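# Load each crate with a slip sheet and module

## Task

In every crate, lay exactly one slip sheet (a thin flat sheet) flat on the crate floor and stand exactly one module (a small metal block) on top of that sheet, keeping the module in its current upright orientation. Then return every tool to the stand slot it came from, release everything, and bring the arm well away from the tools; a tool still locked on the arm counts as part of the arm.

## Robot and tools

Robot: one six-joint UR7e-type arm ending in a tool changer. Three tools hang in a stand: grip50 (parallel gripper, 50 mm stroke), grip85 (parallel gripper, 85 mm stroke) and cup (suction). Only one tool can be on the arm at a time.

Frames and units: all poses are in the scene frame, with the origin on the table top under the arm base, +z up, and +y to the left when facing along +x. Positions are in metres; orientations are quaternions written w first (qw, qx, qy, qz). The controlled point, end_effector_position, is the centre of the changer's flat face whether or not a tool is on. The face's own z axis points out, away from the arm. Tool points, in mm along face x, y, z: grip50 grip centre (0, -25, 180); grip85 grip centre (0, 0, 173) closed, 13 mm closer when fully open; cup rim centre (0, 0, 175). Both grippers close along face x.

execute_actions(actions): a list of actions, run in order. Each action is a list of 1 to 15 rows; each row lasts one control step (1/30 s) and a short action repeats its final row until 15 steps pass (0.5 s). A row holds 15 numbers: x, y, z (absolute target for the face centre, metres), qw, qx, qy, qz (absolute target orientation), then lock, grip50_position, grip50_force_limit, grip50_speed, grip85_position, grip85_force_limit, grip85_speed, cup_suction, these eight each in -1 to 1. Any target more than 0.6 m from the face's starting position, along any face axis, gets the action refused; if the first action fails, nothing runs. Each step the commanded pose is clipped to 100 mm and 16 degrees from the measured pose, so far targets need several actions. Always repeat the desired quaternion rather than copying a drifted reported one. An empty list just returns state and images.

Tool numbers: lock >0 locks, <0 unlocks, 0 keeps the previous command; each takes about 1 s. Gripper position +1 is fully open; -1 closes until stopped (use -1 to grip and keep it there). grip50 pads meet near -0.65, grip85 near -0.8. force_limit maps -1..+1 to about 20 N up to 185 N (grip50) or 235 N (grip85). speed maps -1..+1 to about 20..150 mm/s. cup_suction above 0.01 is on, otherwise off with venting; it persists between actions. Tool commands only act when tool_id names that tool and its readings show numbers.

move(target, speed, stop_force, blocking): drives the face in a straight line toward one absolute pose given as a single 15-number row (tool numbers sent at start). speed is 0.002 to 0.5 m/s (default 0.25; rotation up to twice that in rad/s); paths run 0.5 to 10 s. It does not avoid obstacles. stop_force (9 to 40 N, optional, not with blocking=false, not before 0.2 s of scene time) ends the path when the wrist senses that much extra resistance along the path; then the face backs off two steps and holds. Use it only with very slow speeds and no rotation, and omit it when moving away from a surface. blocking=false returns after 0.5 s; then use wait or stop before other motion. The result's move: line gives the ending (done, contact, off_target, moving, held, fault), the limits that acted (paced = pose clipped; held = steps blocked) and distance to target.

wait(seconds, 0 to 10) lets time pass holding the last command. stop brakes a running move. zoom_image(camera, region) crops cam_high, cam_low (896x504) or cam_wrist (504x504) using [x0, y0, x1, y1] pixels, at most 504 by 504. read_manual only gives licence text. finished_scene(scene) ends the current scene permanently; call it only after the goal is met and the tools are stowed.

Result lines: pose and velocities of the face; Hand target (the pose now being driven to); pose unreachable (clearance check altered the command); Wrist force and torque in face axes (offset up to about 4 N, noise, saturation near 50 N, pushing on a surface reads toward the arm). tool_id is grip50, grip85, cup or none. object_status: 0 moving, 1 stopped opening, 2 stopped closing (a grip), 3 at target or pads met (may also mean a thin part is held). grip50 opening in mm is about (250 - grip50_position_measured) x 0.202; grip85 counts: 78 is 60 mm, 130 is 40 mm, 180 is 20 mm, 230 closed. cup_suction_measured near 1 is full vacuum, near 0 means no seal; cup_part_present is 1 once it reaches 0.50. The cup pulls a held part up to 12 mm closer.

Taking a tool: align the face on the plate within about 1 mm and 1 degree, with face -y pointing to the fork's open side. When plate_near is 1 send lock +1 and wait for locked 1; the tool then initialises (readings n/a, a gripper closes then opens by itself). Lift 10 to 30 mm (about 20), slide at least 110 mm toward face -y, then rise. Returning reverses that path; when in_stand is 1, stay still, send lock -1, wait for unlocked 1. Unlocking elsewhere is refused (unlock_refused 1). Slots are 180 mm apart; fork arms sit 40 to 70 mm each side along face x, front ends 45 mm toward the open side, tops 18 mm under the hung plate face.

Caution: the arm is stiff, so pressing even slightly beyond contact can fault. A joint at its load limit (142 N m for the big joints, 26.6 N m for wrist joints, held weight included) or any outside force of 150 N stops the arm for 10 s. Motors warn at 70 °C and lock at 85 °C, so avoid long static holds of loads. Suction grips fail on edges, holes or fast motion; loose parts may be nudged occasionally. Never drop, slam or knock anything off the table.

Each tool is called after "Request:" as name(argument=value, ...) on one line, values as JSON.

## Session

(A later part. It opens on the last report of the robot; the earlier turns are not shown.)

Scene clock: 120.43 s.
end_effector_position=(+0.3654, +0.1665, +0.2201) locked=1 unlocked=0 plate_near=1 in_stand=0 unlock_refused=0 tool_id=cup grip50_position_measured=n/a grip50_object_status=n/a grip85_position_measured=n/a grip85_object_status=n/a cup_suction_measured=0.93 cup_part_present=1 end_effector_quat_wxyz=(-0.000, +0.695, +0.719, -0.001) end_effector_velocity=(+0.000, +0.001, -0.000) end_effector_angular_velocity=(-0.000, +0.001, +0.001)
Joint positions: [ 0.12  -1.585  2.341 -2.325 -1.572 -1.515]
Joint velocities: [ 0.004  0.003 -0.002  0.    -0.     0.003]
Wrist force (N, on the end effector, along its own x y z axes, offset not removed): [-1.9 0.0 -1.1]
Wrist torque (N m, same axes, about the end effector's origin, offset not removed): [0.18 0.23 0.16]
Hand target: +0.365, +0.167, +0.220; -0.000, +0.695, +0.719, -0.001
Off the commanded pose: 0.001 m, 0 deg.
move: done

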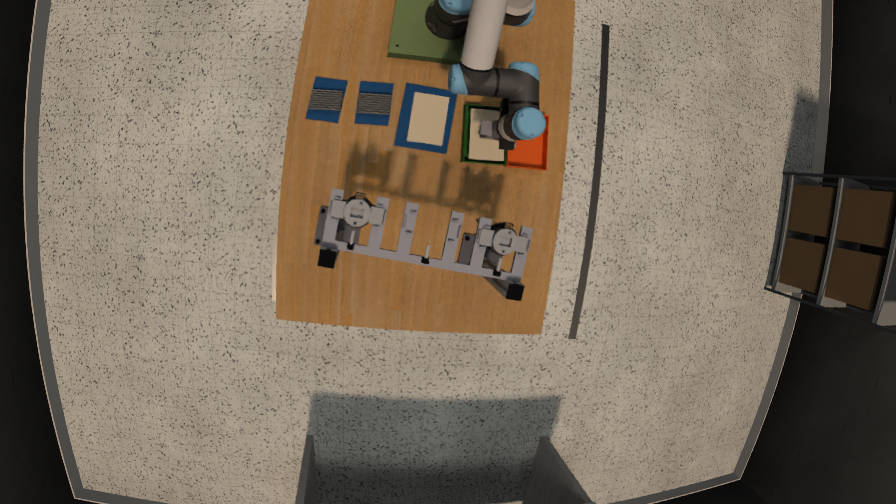

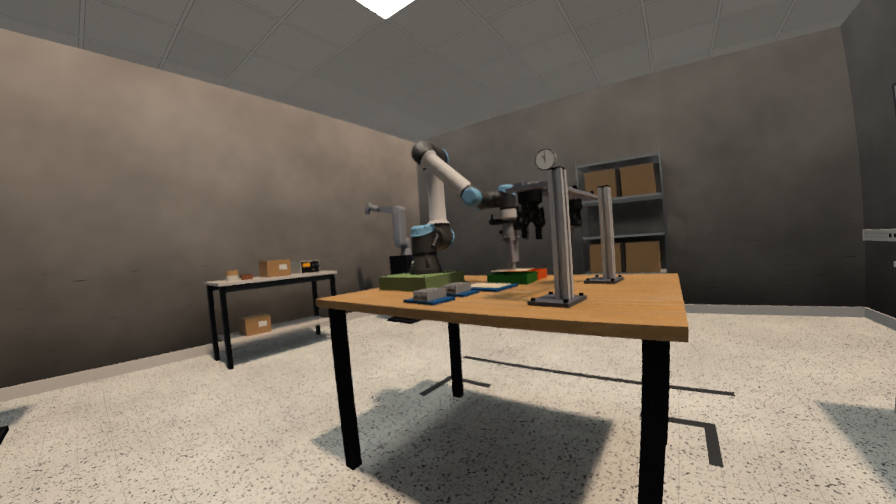

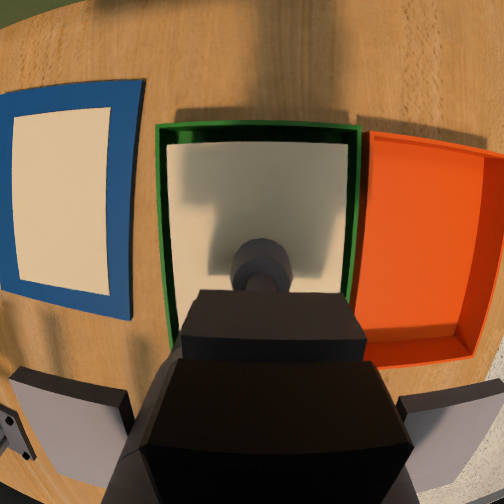

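Request:
move(target=[0.361,0.167,0.215,0,0.699,0.715,0,0,1,0,0,1,-0.6,-0.3,1], speed=0.025)

Request:
move(target=[0.361,0.167,0.172,0,0.699,0.715,0,0,1,0,0,1,-0.6,-0.3,1], speed=0.025)

Request:
execute_actions(actions=[[[0.361,0.167,0.172,0,0.699,0.715,0,0,1,0,0,1,-0.6,-0.3,0]],[[0.361,0.167,0.172,0,0.699,0.715,0,0,1,0,0,1,-0.6,-0.3,0]]])

Request:
move(target=[0.361,0.167,0.26,0,0.699,0.715,0,0,1,0,0,1,-0.6,-0.3,0], speed=0.1)

Request:
move(target=[0.335,-0.016,0.2,0,0.729,0.684,0,0,1,0,0,1,-0.6,-0.3,0])

Request:
move(target=[0.335,-0.016,0.182,0,0.729,0.684,0,0,1,0,0,1,-0.6,-0.3,1], speed=0.012)

Request:
move(target=[0.335,-0.016,0.24,0,0.729,0.684,0,0,1,0,0,1,-0.6,-0.3,1], speed=0.05)

Request:
move(target=[0.362,0.302,0.215,0,0.699,0.715,0,0,1,0,0,1,-0.6,-0.3,1], speed=0.15)

Scene clock: 125.20 s.
end_effector_position=(+0.3611, +0.1670, +0.2151) locked=1 unlocked=0 plate_near=1 in_stand=0 unlock_refused=0 tool_id=cup grip50_position_measured=n/a grip50_object_status=n/a grip85_position_measured=n/a grip85_object_status=n/a cup_suction_measured=0.93 cup_part_present=1 end_effector_quat_wxyz=(-0.000, +0.699, +0.715, -0.000) end_effector_velocity=(-0.001, +0.000, -0.001) end_effector_angular_velocity=(+0.000, -0.000, -0.002)
Joint positions: [ 0.122 -1.583  2.357 -2.344 -1.571 -1.502]
Joint velocities: [ 0.001  0.     0.005 -0.006  0.     0.003]
Wrist force (N, on the end effector, along its own x y z axes, offset not removed): [-5.0 3.5 -1.3]
Wrist torque (N m, same axes, about the end effector's origin, offset not removed): [0.25 0.31 -0.06]
Hand target: +0.361, +0.167, +0.215; -0.000, +0.699, +0.715, -0.000
Off the commanded pose: 0.000 m, 0 deg.
move: done

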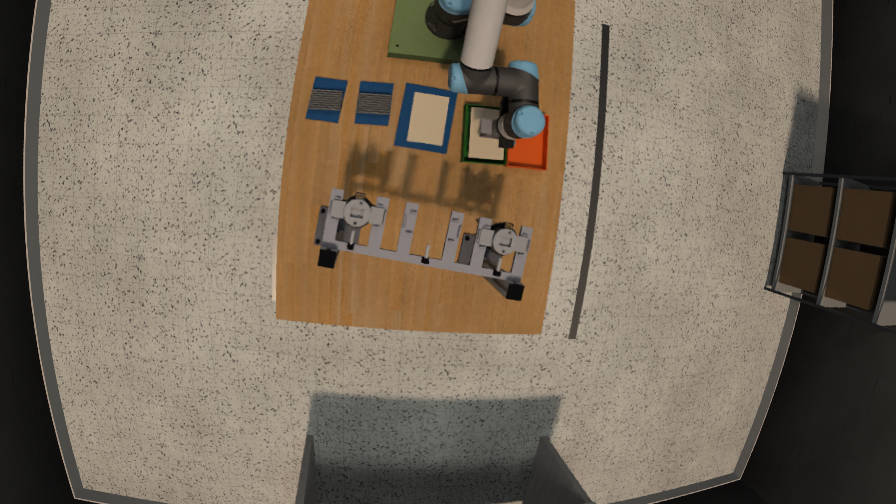

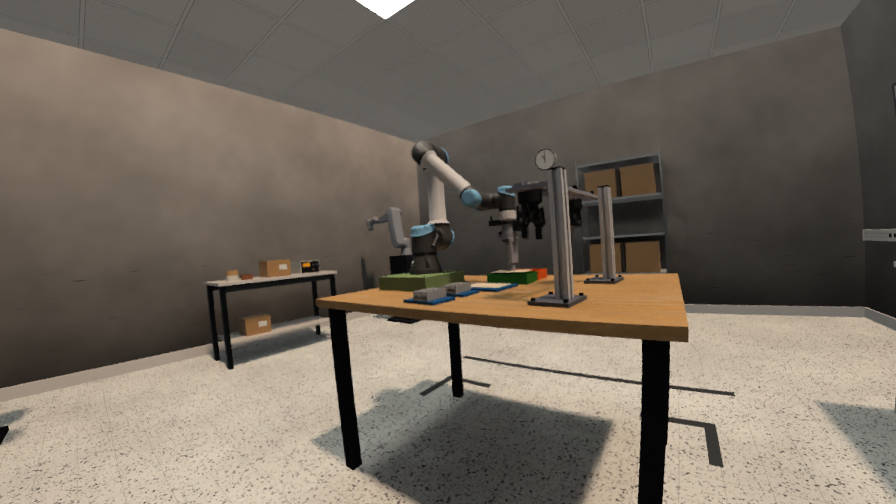

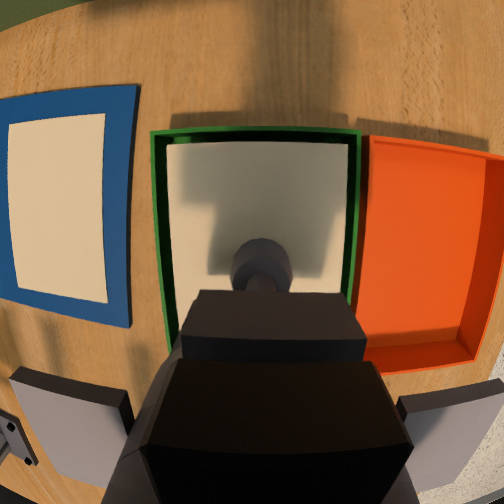

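Scene clock: 127.23 s.
end_effector_position=(+0.3610, +0.1670, +0.1722) locked=1 unlocked=0 plate_near=1 in_stand=0 unlock_refused=0 tool_id=cup grip50_position_measured=n/a grip50_object_status=n/a grip85_position_measured=n/a grip85_object_status=n/a cup_suction_measured=0.93 cup_part_present=1 end_effector_quat_wxyz=(-0.000, +0.699, +0.715, -0.000) end_effector_velocity=(+0.000, +0.000, -0.002) end_effector_angular_velocity=(+0.001, -0.000, +0.001)
Joint positions: [ 0.122 -1.473  2.406 -2.503 -1.571 -1.502]
Joint velocities: [ 0.     0.005  0.002 -0.007  0.001 -0.001]
Wrist force (N, on the end effector, along its own x y z axes, offset not removed): [-1.6 -0.6 -1.6]
Wrist torque (N m, same axes, about the end effector's origin, offset not removed): [-0.03 -0.04 -0.03]
Hand target: +0.361, +0.167, +0.172; -0.000, +0.699, +0.715, -0.000
Off the commanded pose: 0.000 m, 0 deg.
move: done

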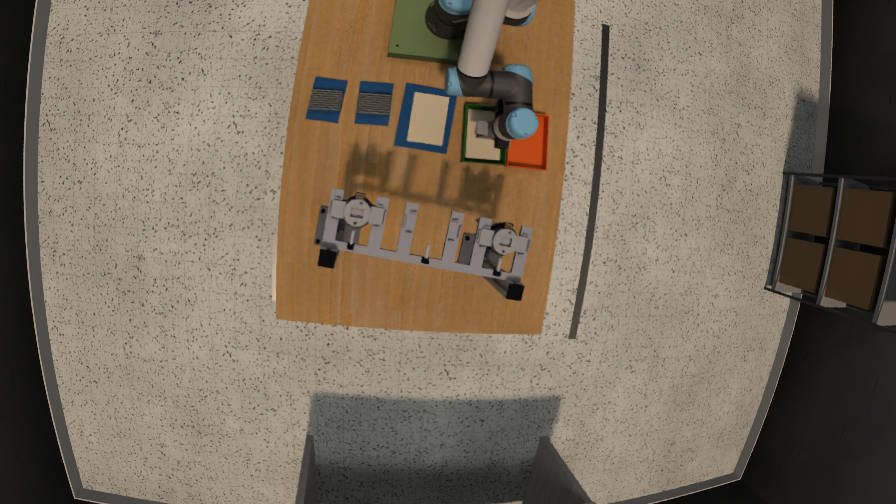

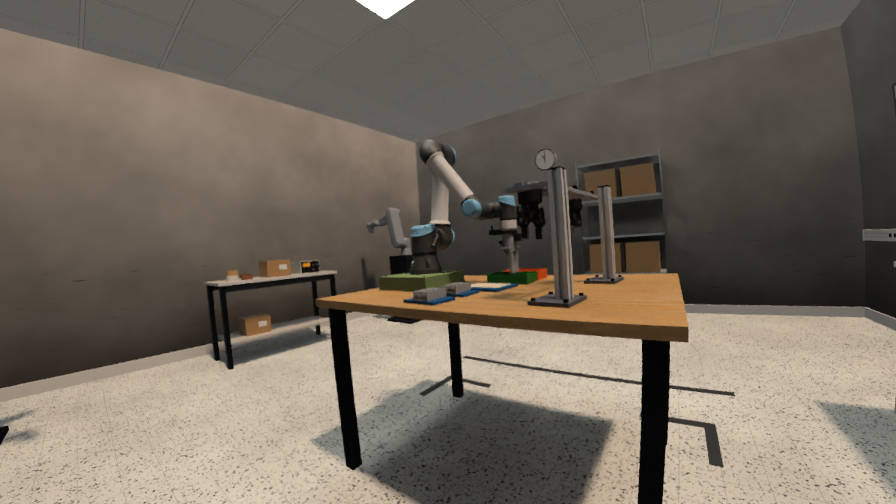

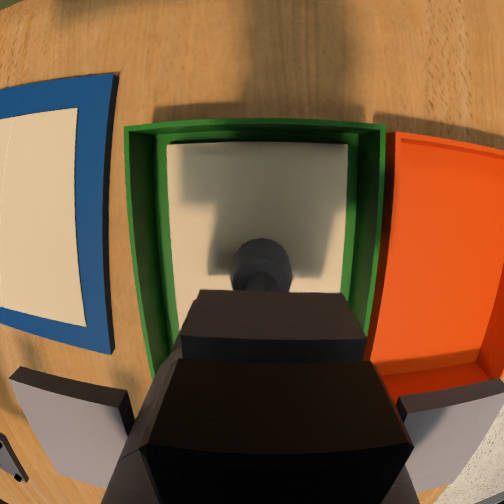

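Scene clock: 128.23 s.
end_effector_position=(+0.3610, +0.1670, +0.1720) locked=1 unlocked=0 plate_near=1 in_stand=0 unlock_refused=0 tool_id=cup grip50_position_measured=n/a grip50_object_status=n/a grip85_position_measured=n/a grip85_object_status=n/a cup_suction_measured=0.00 cup_part_present=0 end_effector_quat_wxyz=(-0.000, +0.699, +0.715, +0.000) end_effector_velocity=(-0.000, +0.000, -0.000) end_effector_angular_velocity=(+0.000, +0.000, +0.001)
Joint positions: [ 0.122 -1.472  2.406 -2.504 -1.571 -1.502]
Joint velocities: [ 0.    -0.     0.    -0.     0.    -0.001]
Wrist force (N, on the end effector, along its own x y z axes, offset not removed): [3.0 2.2 -13.3]
Wrist torque (N m, same axes, about the end effector's origin, offset not removed): [0.23 -0.03 0.20]
Hand target: +0.361, +0.167, +0.172; +0.000, +0.699, +0.715, -0.000
Off the commanded pose: 0.000 m, 0 deg.

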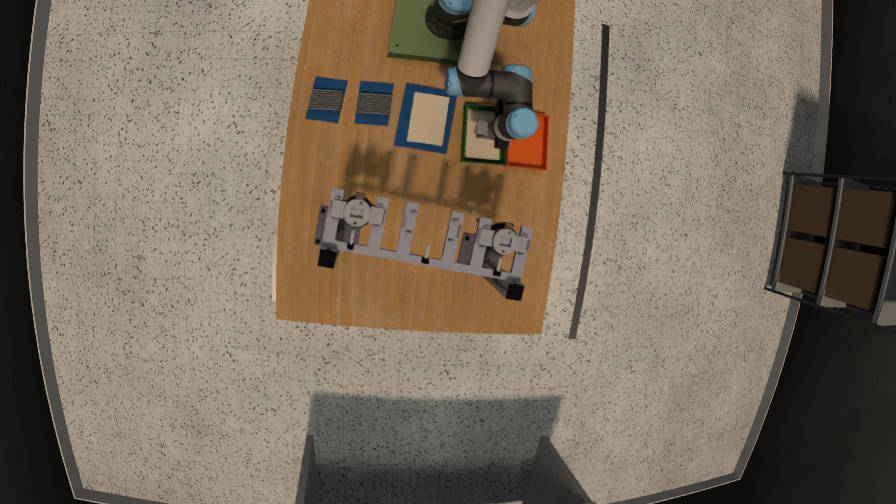

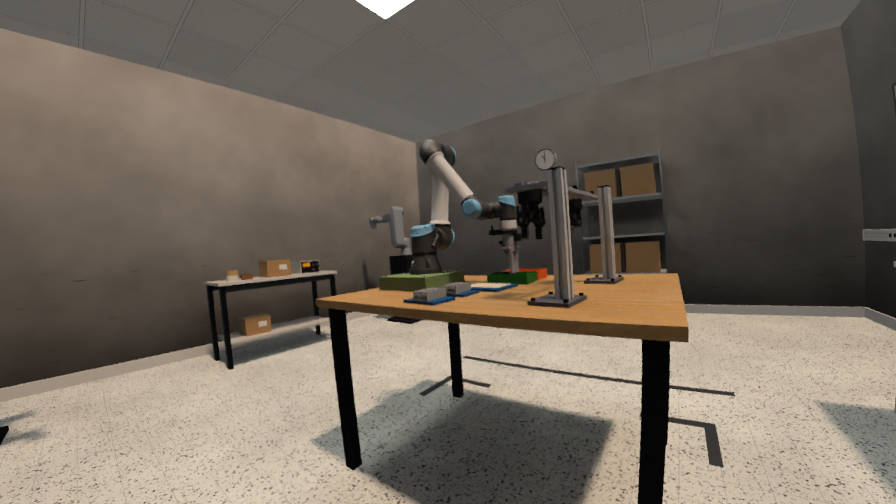

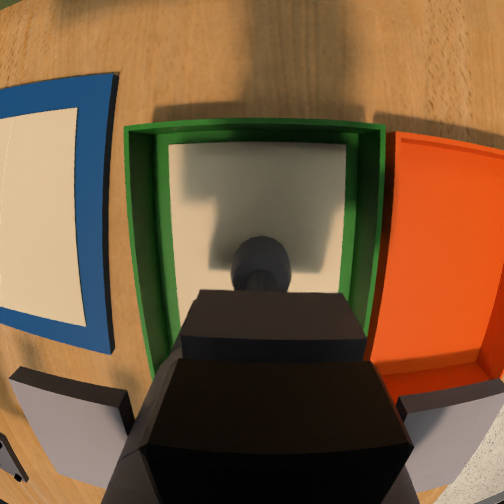

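Scene clock: 129.57 s.
end_effector_position=(+0.3610, +0.1670, +0.2597) locked=1 unlocked=0 plate_near=1 in_stand=0 unlock_refused=0 tool_id=cup grip50_position_measured=n/a grip50_object_status=n/a grip85_position_measured=n/a grip85_object_status=n/a cup_suction_measured=0.00 cup_part_present=0 end_effector_quat_wxyz=(+0.000, +0.699, +0.715, +0.000) end_effector_velocity=(+0.000, -0.000, +0.002) end_effector_angular_velocity=(+0.001, +0.001, -0.001)
Joint positions: [ 0.122 -1.675  2.293 -2.188 -1.571 -1.502]
Joint velocities: [-0.002 -0.003 -0.003  0.006  0.001 -0.001]
Wrist force (N, on the end effector, along its own x y z axes, offset not removed): [-2.1 -4.1 0.8]
Wrist torque (N m, same axes, about the end effector's origin, offset not removed): [-0.12 0.26 0.05]
Hand target: +0.361, +0.167, +0.260; +0.000, +0.699, +0.715, +0.000
Off the commanded pose: 0.000 m, 0 deg.
move: done

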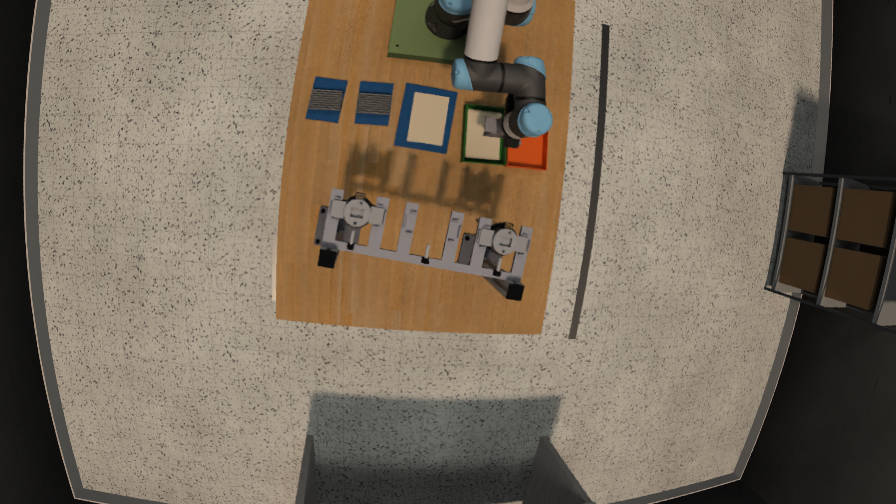

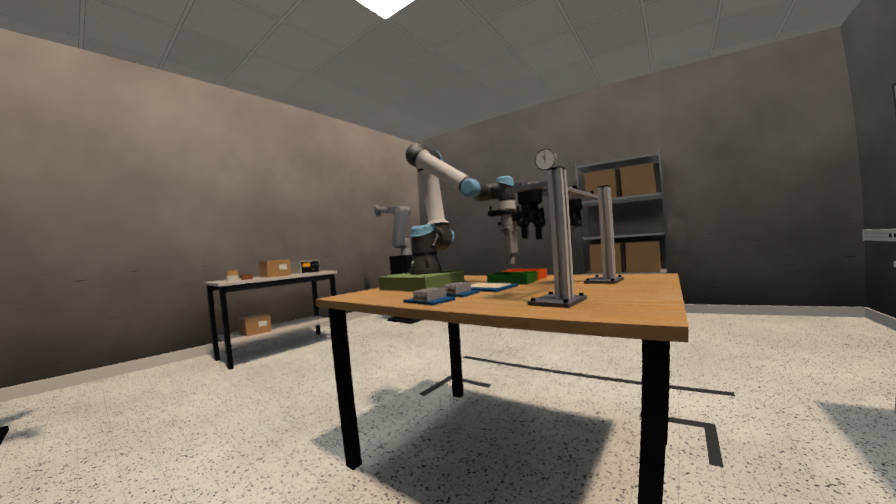

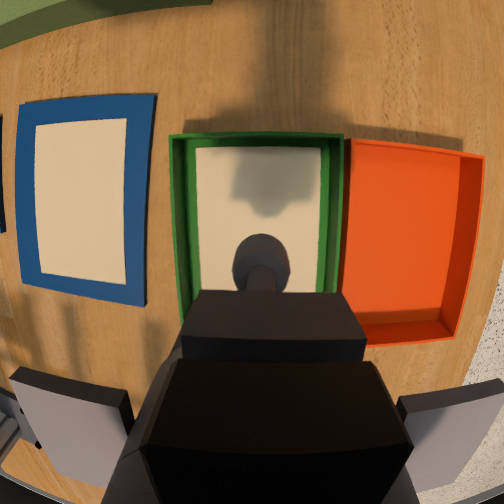

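Scene clock: 130.93 s.
end_effector_position=(+0.3355, -0.0154, +0.2001) locked=1 unlocked=0 plate_near=1 in_stand=0 unlock_refused=0 tool_id=cup grip50_position_measured=n/a grip50_object_status=n/a grip85_position_measured=n/a grip85_object_status=n/a cup_suction_measured=0.00 cup_part_present=0 end_effector_quat_wxyz=(-0.000, +0.729, +0.684, +0.001) end_effector_velocity=(-0.000, -0.002, -0.000) end_effector_angular_velocity=(+0.001, -0.001, +0.000)
Joint positions: [-0.424 -1.715  2.528 -2.384 -1.57  -1.962]
Joint velocities: [-0.005  0.001  0.001 -0.002  0.001 -0.005]
Wrist force (N, on the end effector, along its own x y z axes, offset not removed): [-3.4 -0.9 -2.4]
Wrist torque (N m, same axes, about the end effector's origin, offset not removed): [-0.12 0.10 0.07]
Hand target: +0.335, -0.016, +0.200; -0.000, +0.729, +0.684, +0.001
Off the commanded pose: 0.001 m, 0 deg.
move: done

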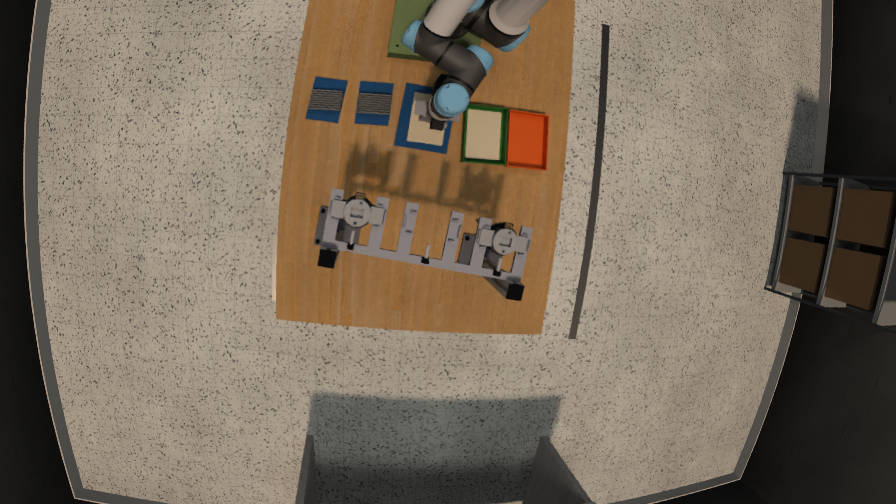

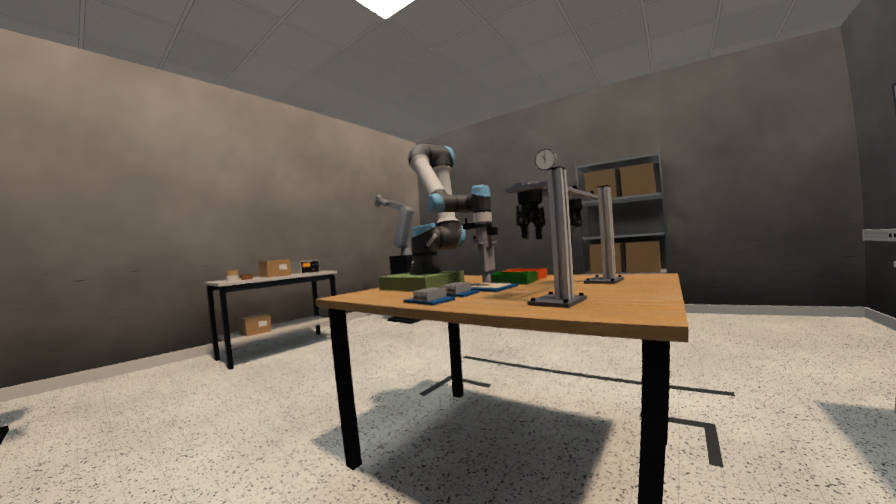

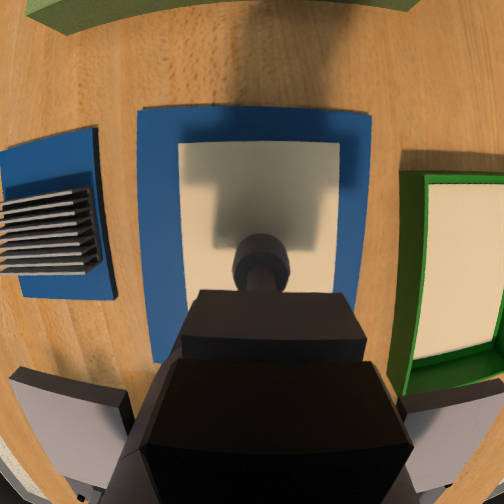

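Scene clock: 132.67 s.
end_effector_position=(+0.3350, -0.0160, +0.1822) locked=1 unlocked=0 plate_near=1 in_stand=0 unlock_refused=0 tool_id=cup grip50_position_measured=n/a grip50_object_status=n/a grip85_position_measured=n/a grip85_object_status=n/a cup_suction_measured=0.91 cup_part_present=1 end_effector_quat_wxyz=(-0.000, +0.729, +0.684, +0.000) end_effector_velocity=(+0.000, +0.000, -0.002) end_effector_angular_velocity=(-0.001, +0.000, +0.002)
Joint positions: [-0.426 -1.66   2.553 -2.463 -1.571 -1.963]
Joint velocities: [ 0.001  0.007  0.002 -0.008 -0.001 -0.001]
Wrist force (N, on the end effector, along its own x y z axes, offset not removed): [-1.0 1.9 -0.3]
Wrist torque (N m, same axes, about the end effector's origin, offset not removed): [0.03 -0.03 0.03]
Hand target: +0.335, -0.016, +0.182; -0.000, +0.729, +0.684, +0.000
Off the commanded pose: 0.000 m, 0 deg.
move: done

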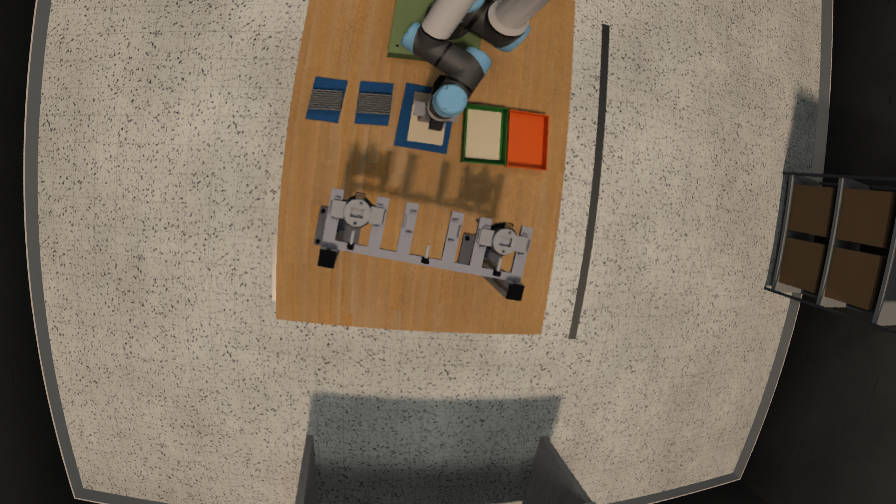

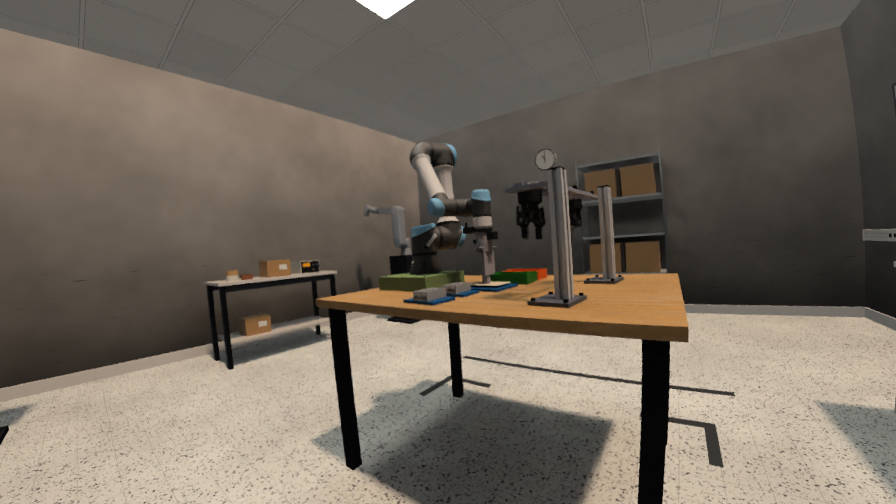

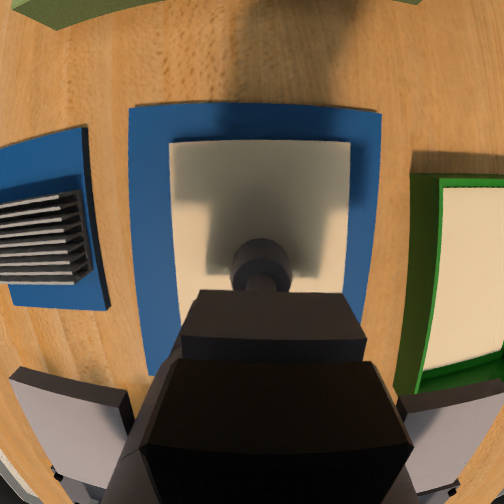

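Scene clock: 134.20 s.
end_effector_position=(+0.3351, -0.0160, +0.2398) locked=1 unlocked=0 plate_near=1 in_stand=0 unlock_refused=0 tool_id=cup grip50_position_measured=n/a grip50_object_status=n/a grip85_position_measured=n/a grip85_object_status=n/a cup_suction_measured=0.93 cup_part_present=1 end_effector_quat_wxyz=(+0.000, +0.729, +0.684, -0.000) end_effector_velocity=(-0.000, +0.000, +0.002) end_effector_angular_velocity=(+0.000, +0.000, +0.000)
Joint positions: [-0.426 -1.82   2.467 -2.218 -1.571 -1.963]
Joint velocities: [ 0.    -0.004 -0.003  0.007  0.    -0.   ]
Wrist force (N, on the end effector, along its own x y z axes, offset not removed): [-0.7 1.4 1.6]
Wrist torque (N m, same axes, about the end effector's origin, offset not removed): [0.21 -0.11 -0.10]
Hand target: +0.335, -0.016, +0.240; +0.000, +0.729, +0.684, +0.000
Off the commanded pose: 0.000 m, 0 deg.
move: done

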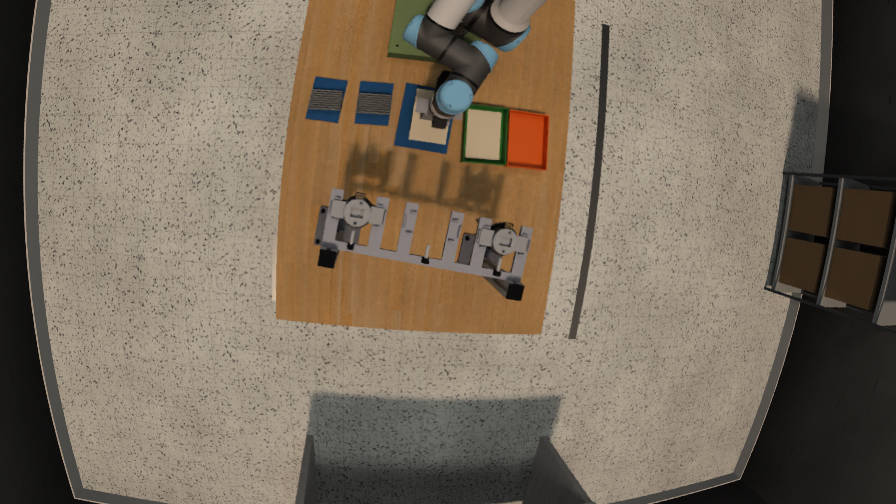

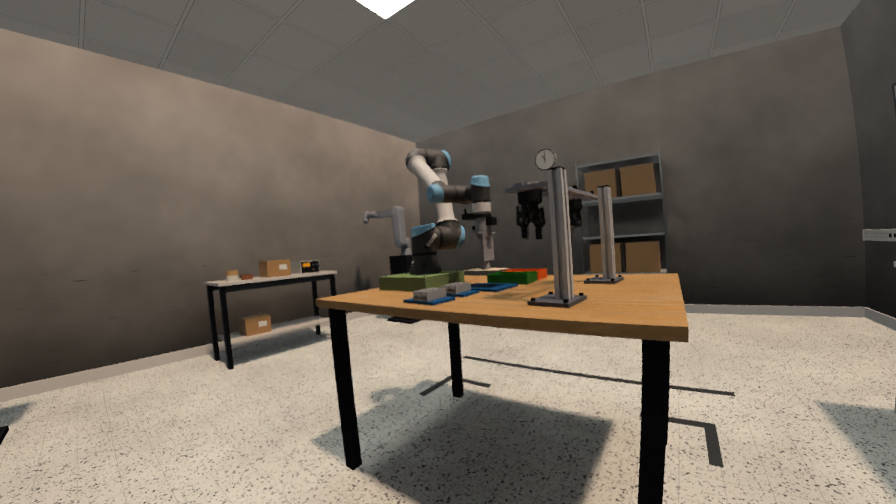

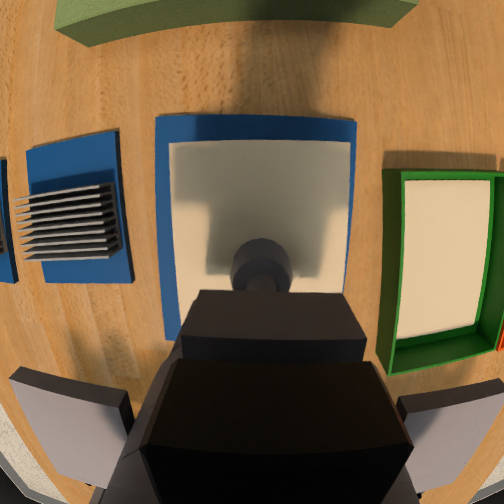

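Scene clock: 136.83 s.
end_effector_position=(+0.3612, +0.3012, +0.2152) locked=1 unlocked=0 plate_near=1 in_stand=0 unlock_refused=0 tool_id=cup grip50_position_measured=n/a grip50_object_status=n/a grip85_position_measured=n/a grip85_object_status=n/a cup_suction_measured=0.93 cup_part_present=1 end_effector_quat_wxyz=(+0.000, +0.699, +0.715, -0.001) end_effector_velocity=(+0.000, +0.002, -0.000) end_effector_angular_velocity=(-0.000, +0.000, +0.001)
Joint positions: [ 0.438 -1.414  2.169 -2.323 -1.572 -1.185]
Joint velocities: [ 0.004  0.003 -0.003  0.001 -0.     0.002]
Wrist force (N, on the end effector, along its own x y z axes, offset not removed): [-2.5 1.9 -1.0]
Wrist torque (N m, same axes, about the end effector's origin, offset not removed): [0.17 0.08 -0.07]
Hand target: +0.361, +0.301, +0.215; +0.000, +0.699, +0.715, -0.001
Off the commanded pose: 0.001 m, 0 deg.
move: done

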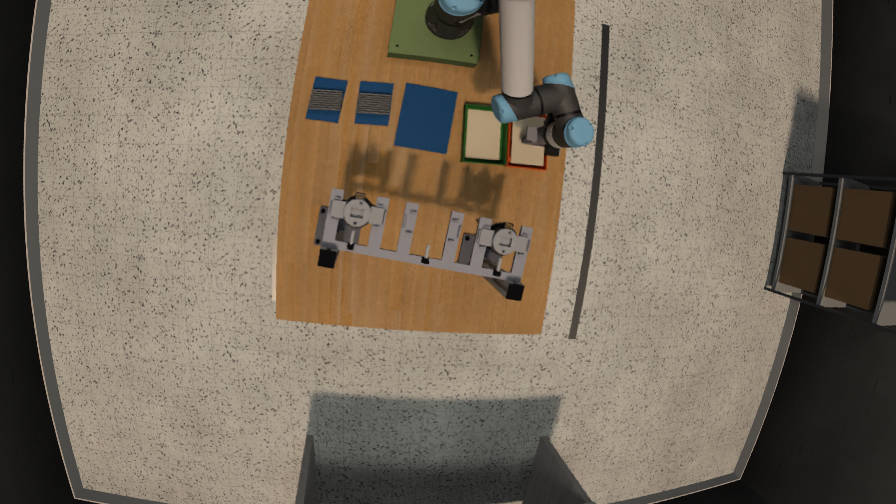

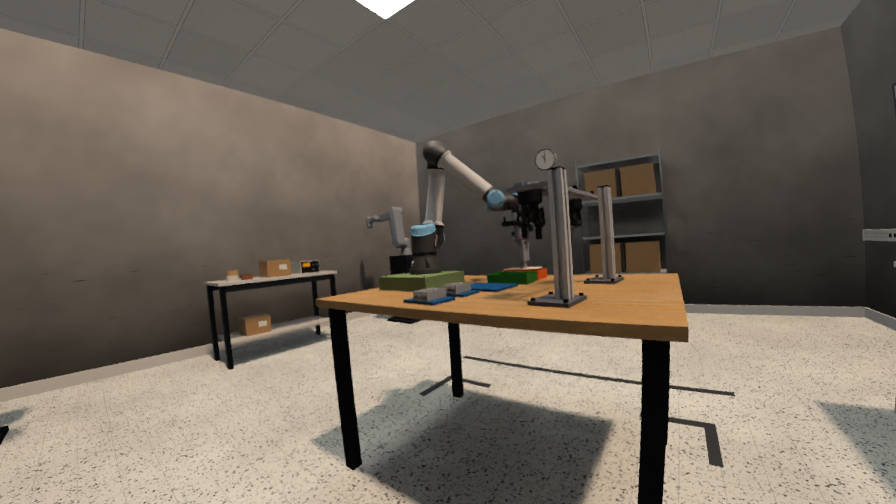

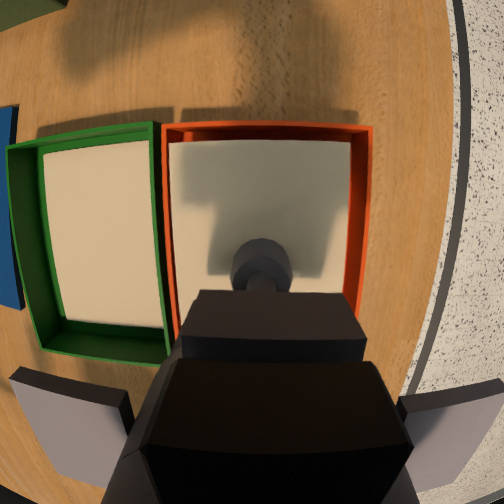

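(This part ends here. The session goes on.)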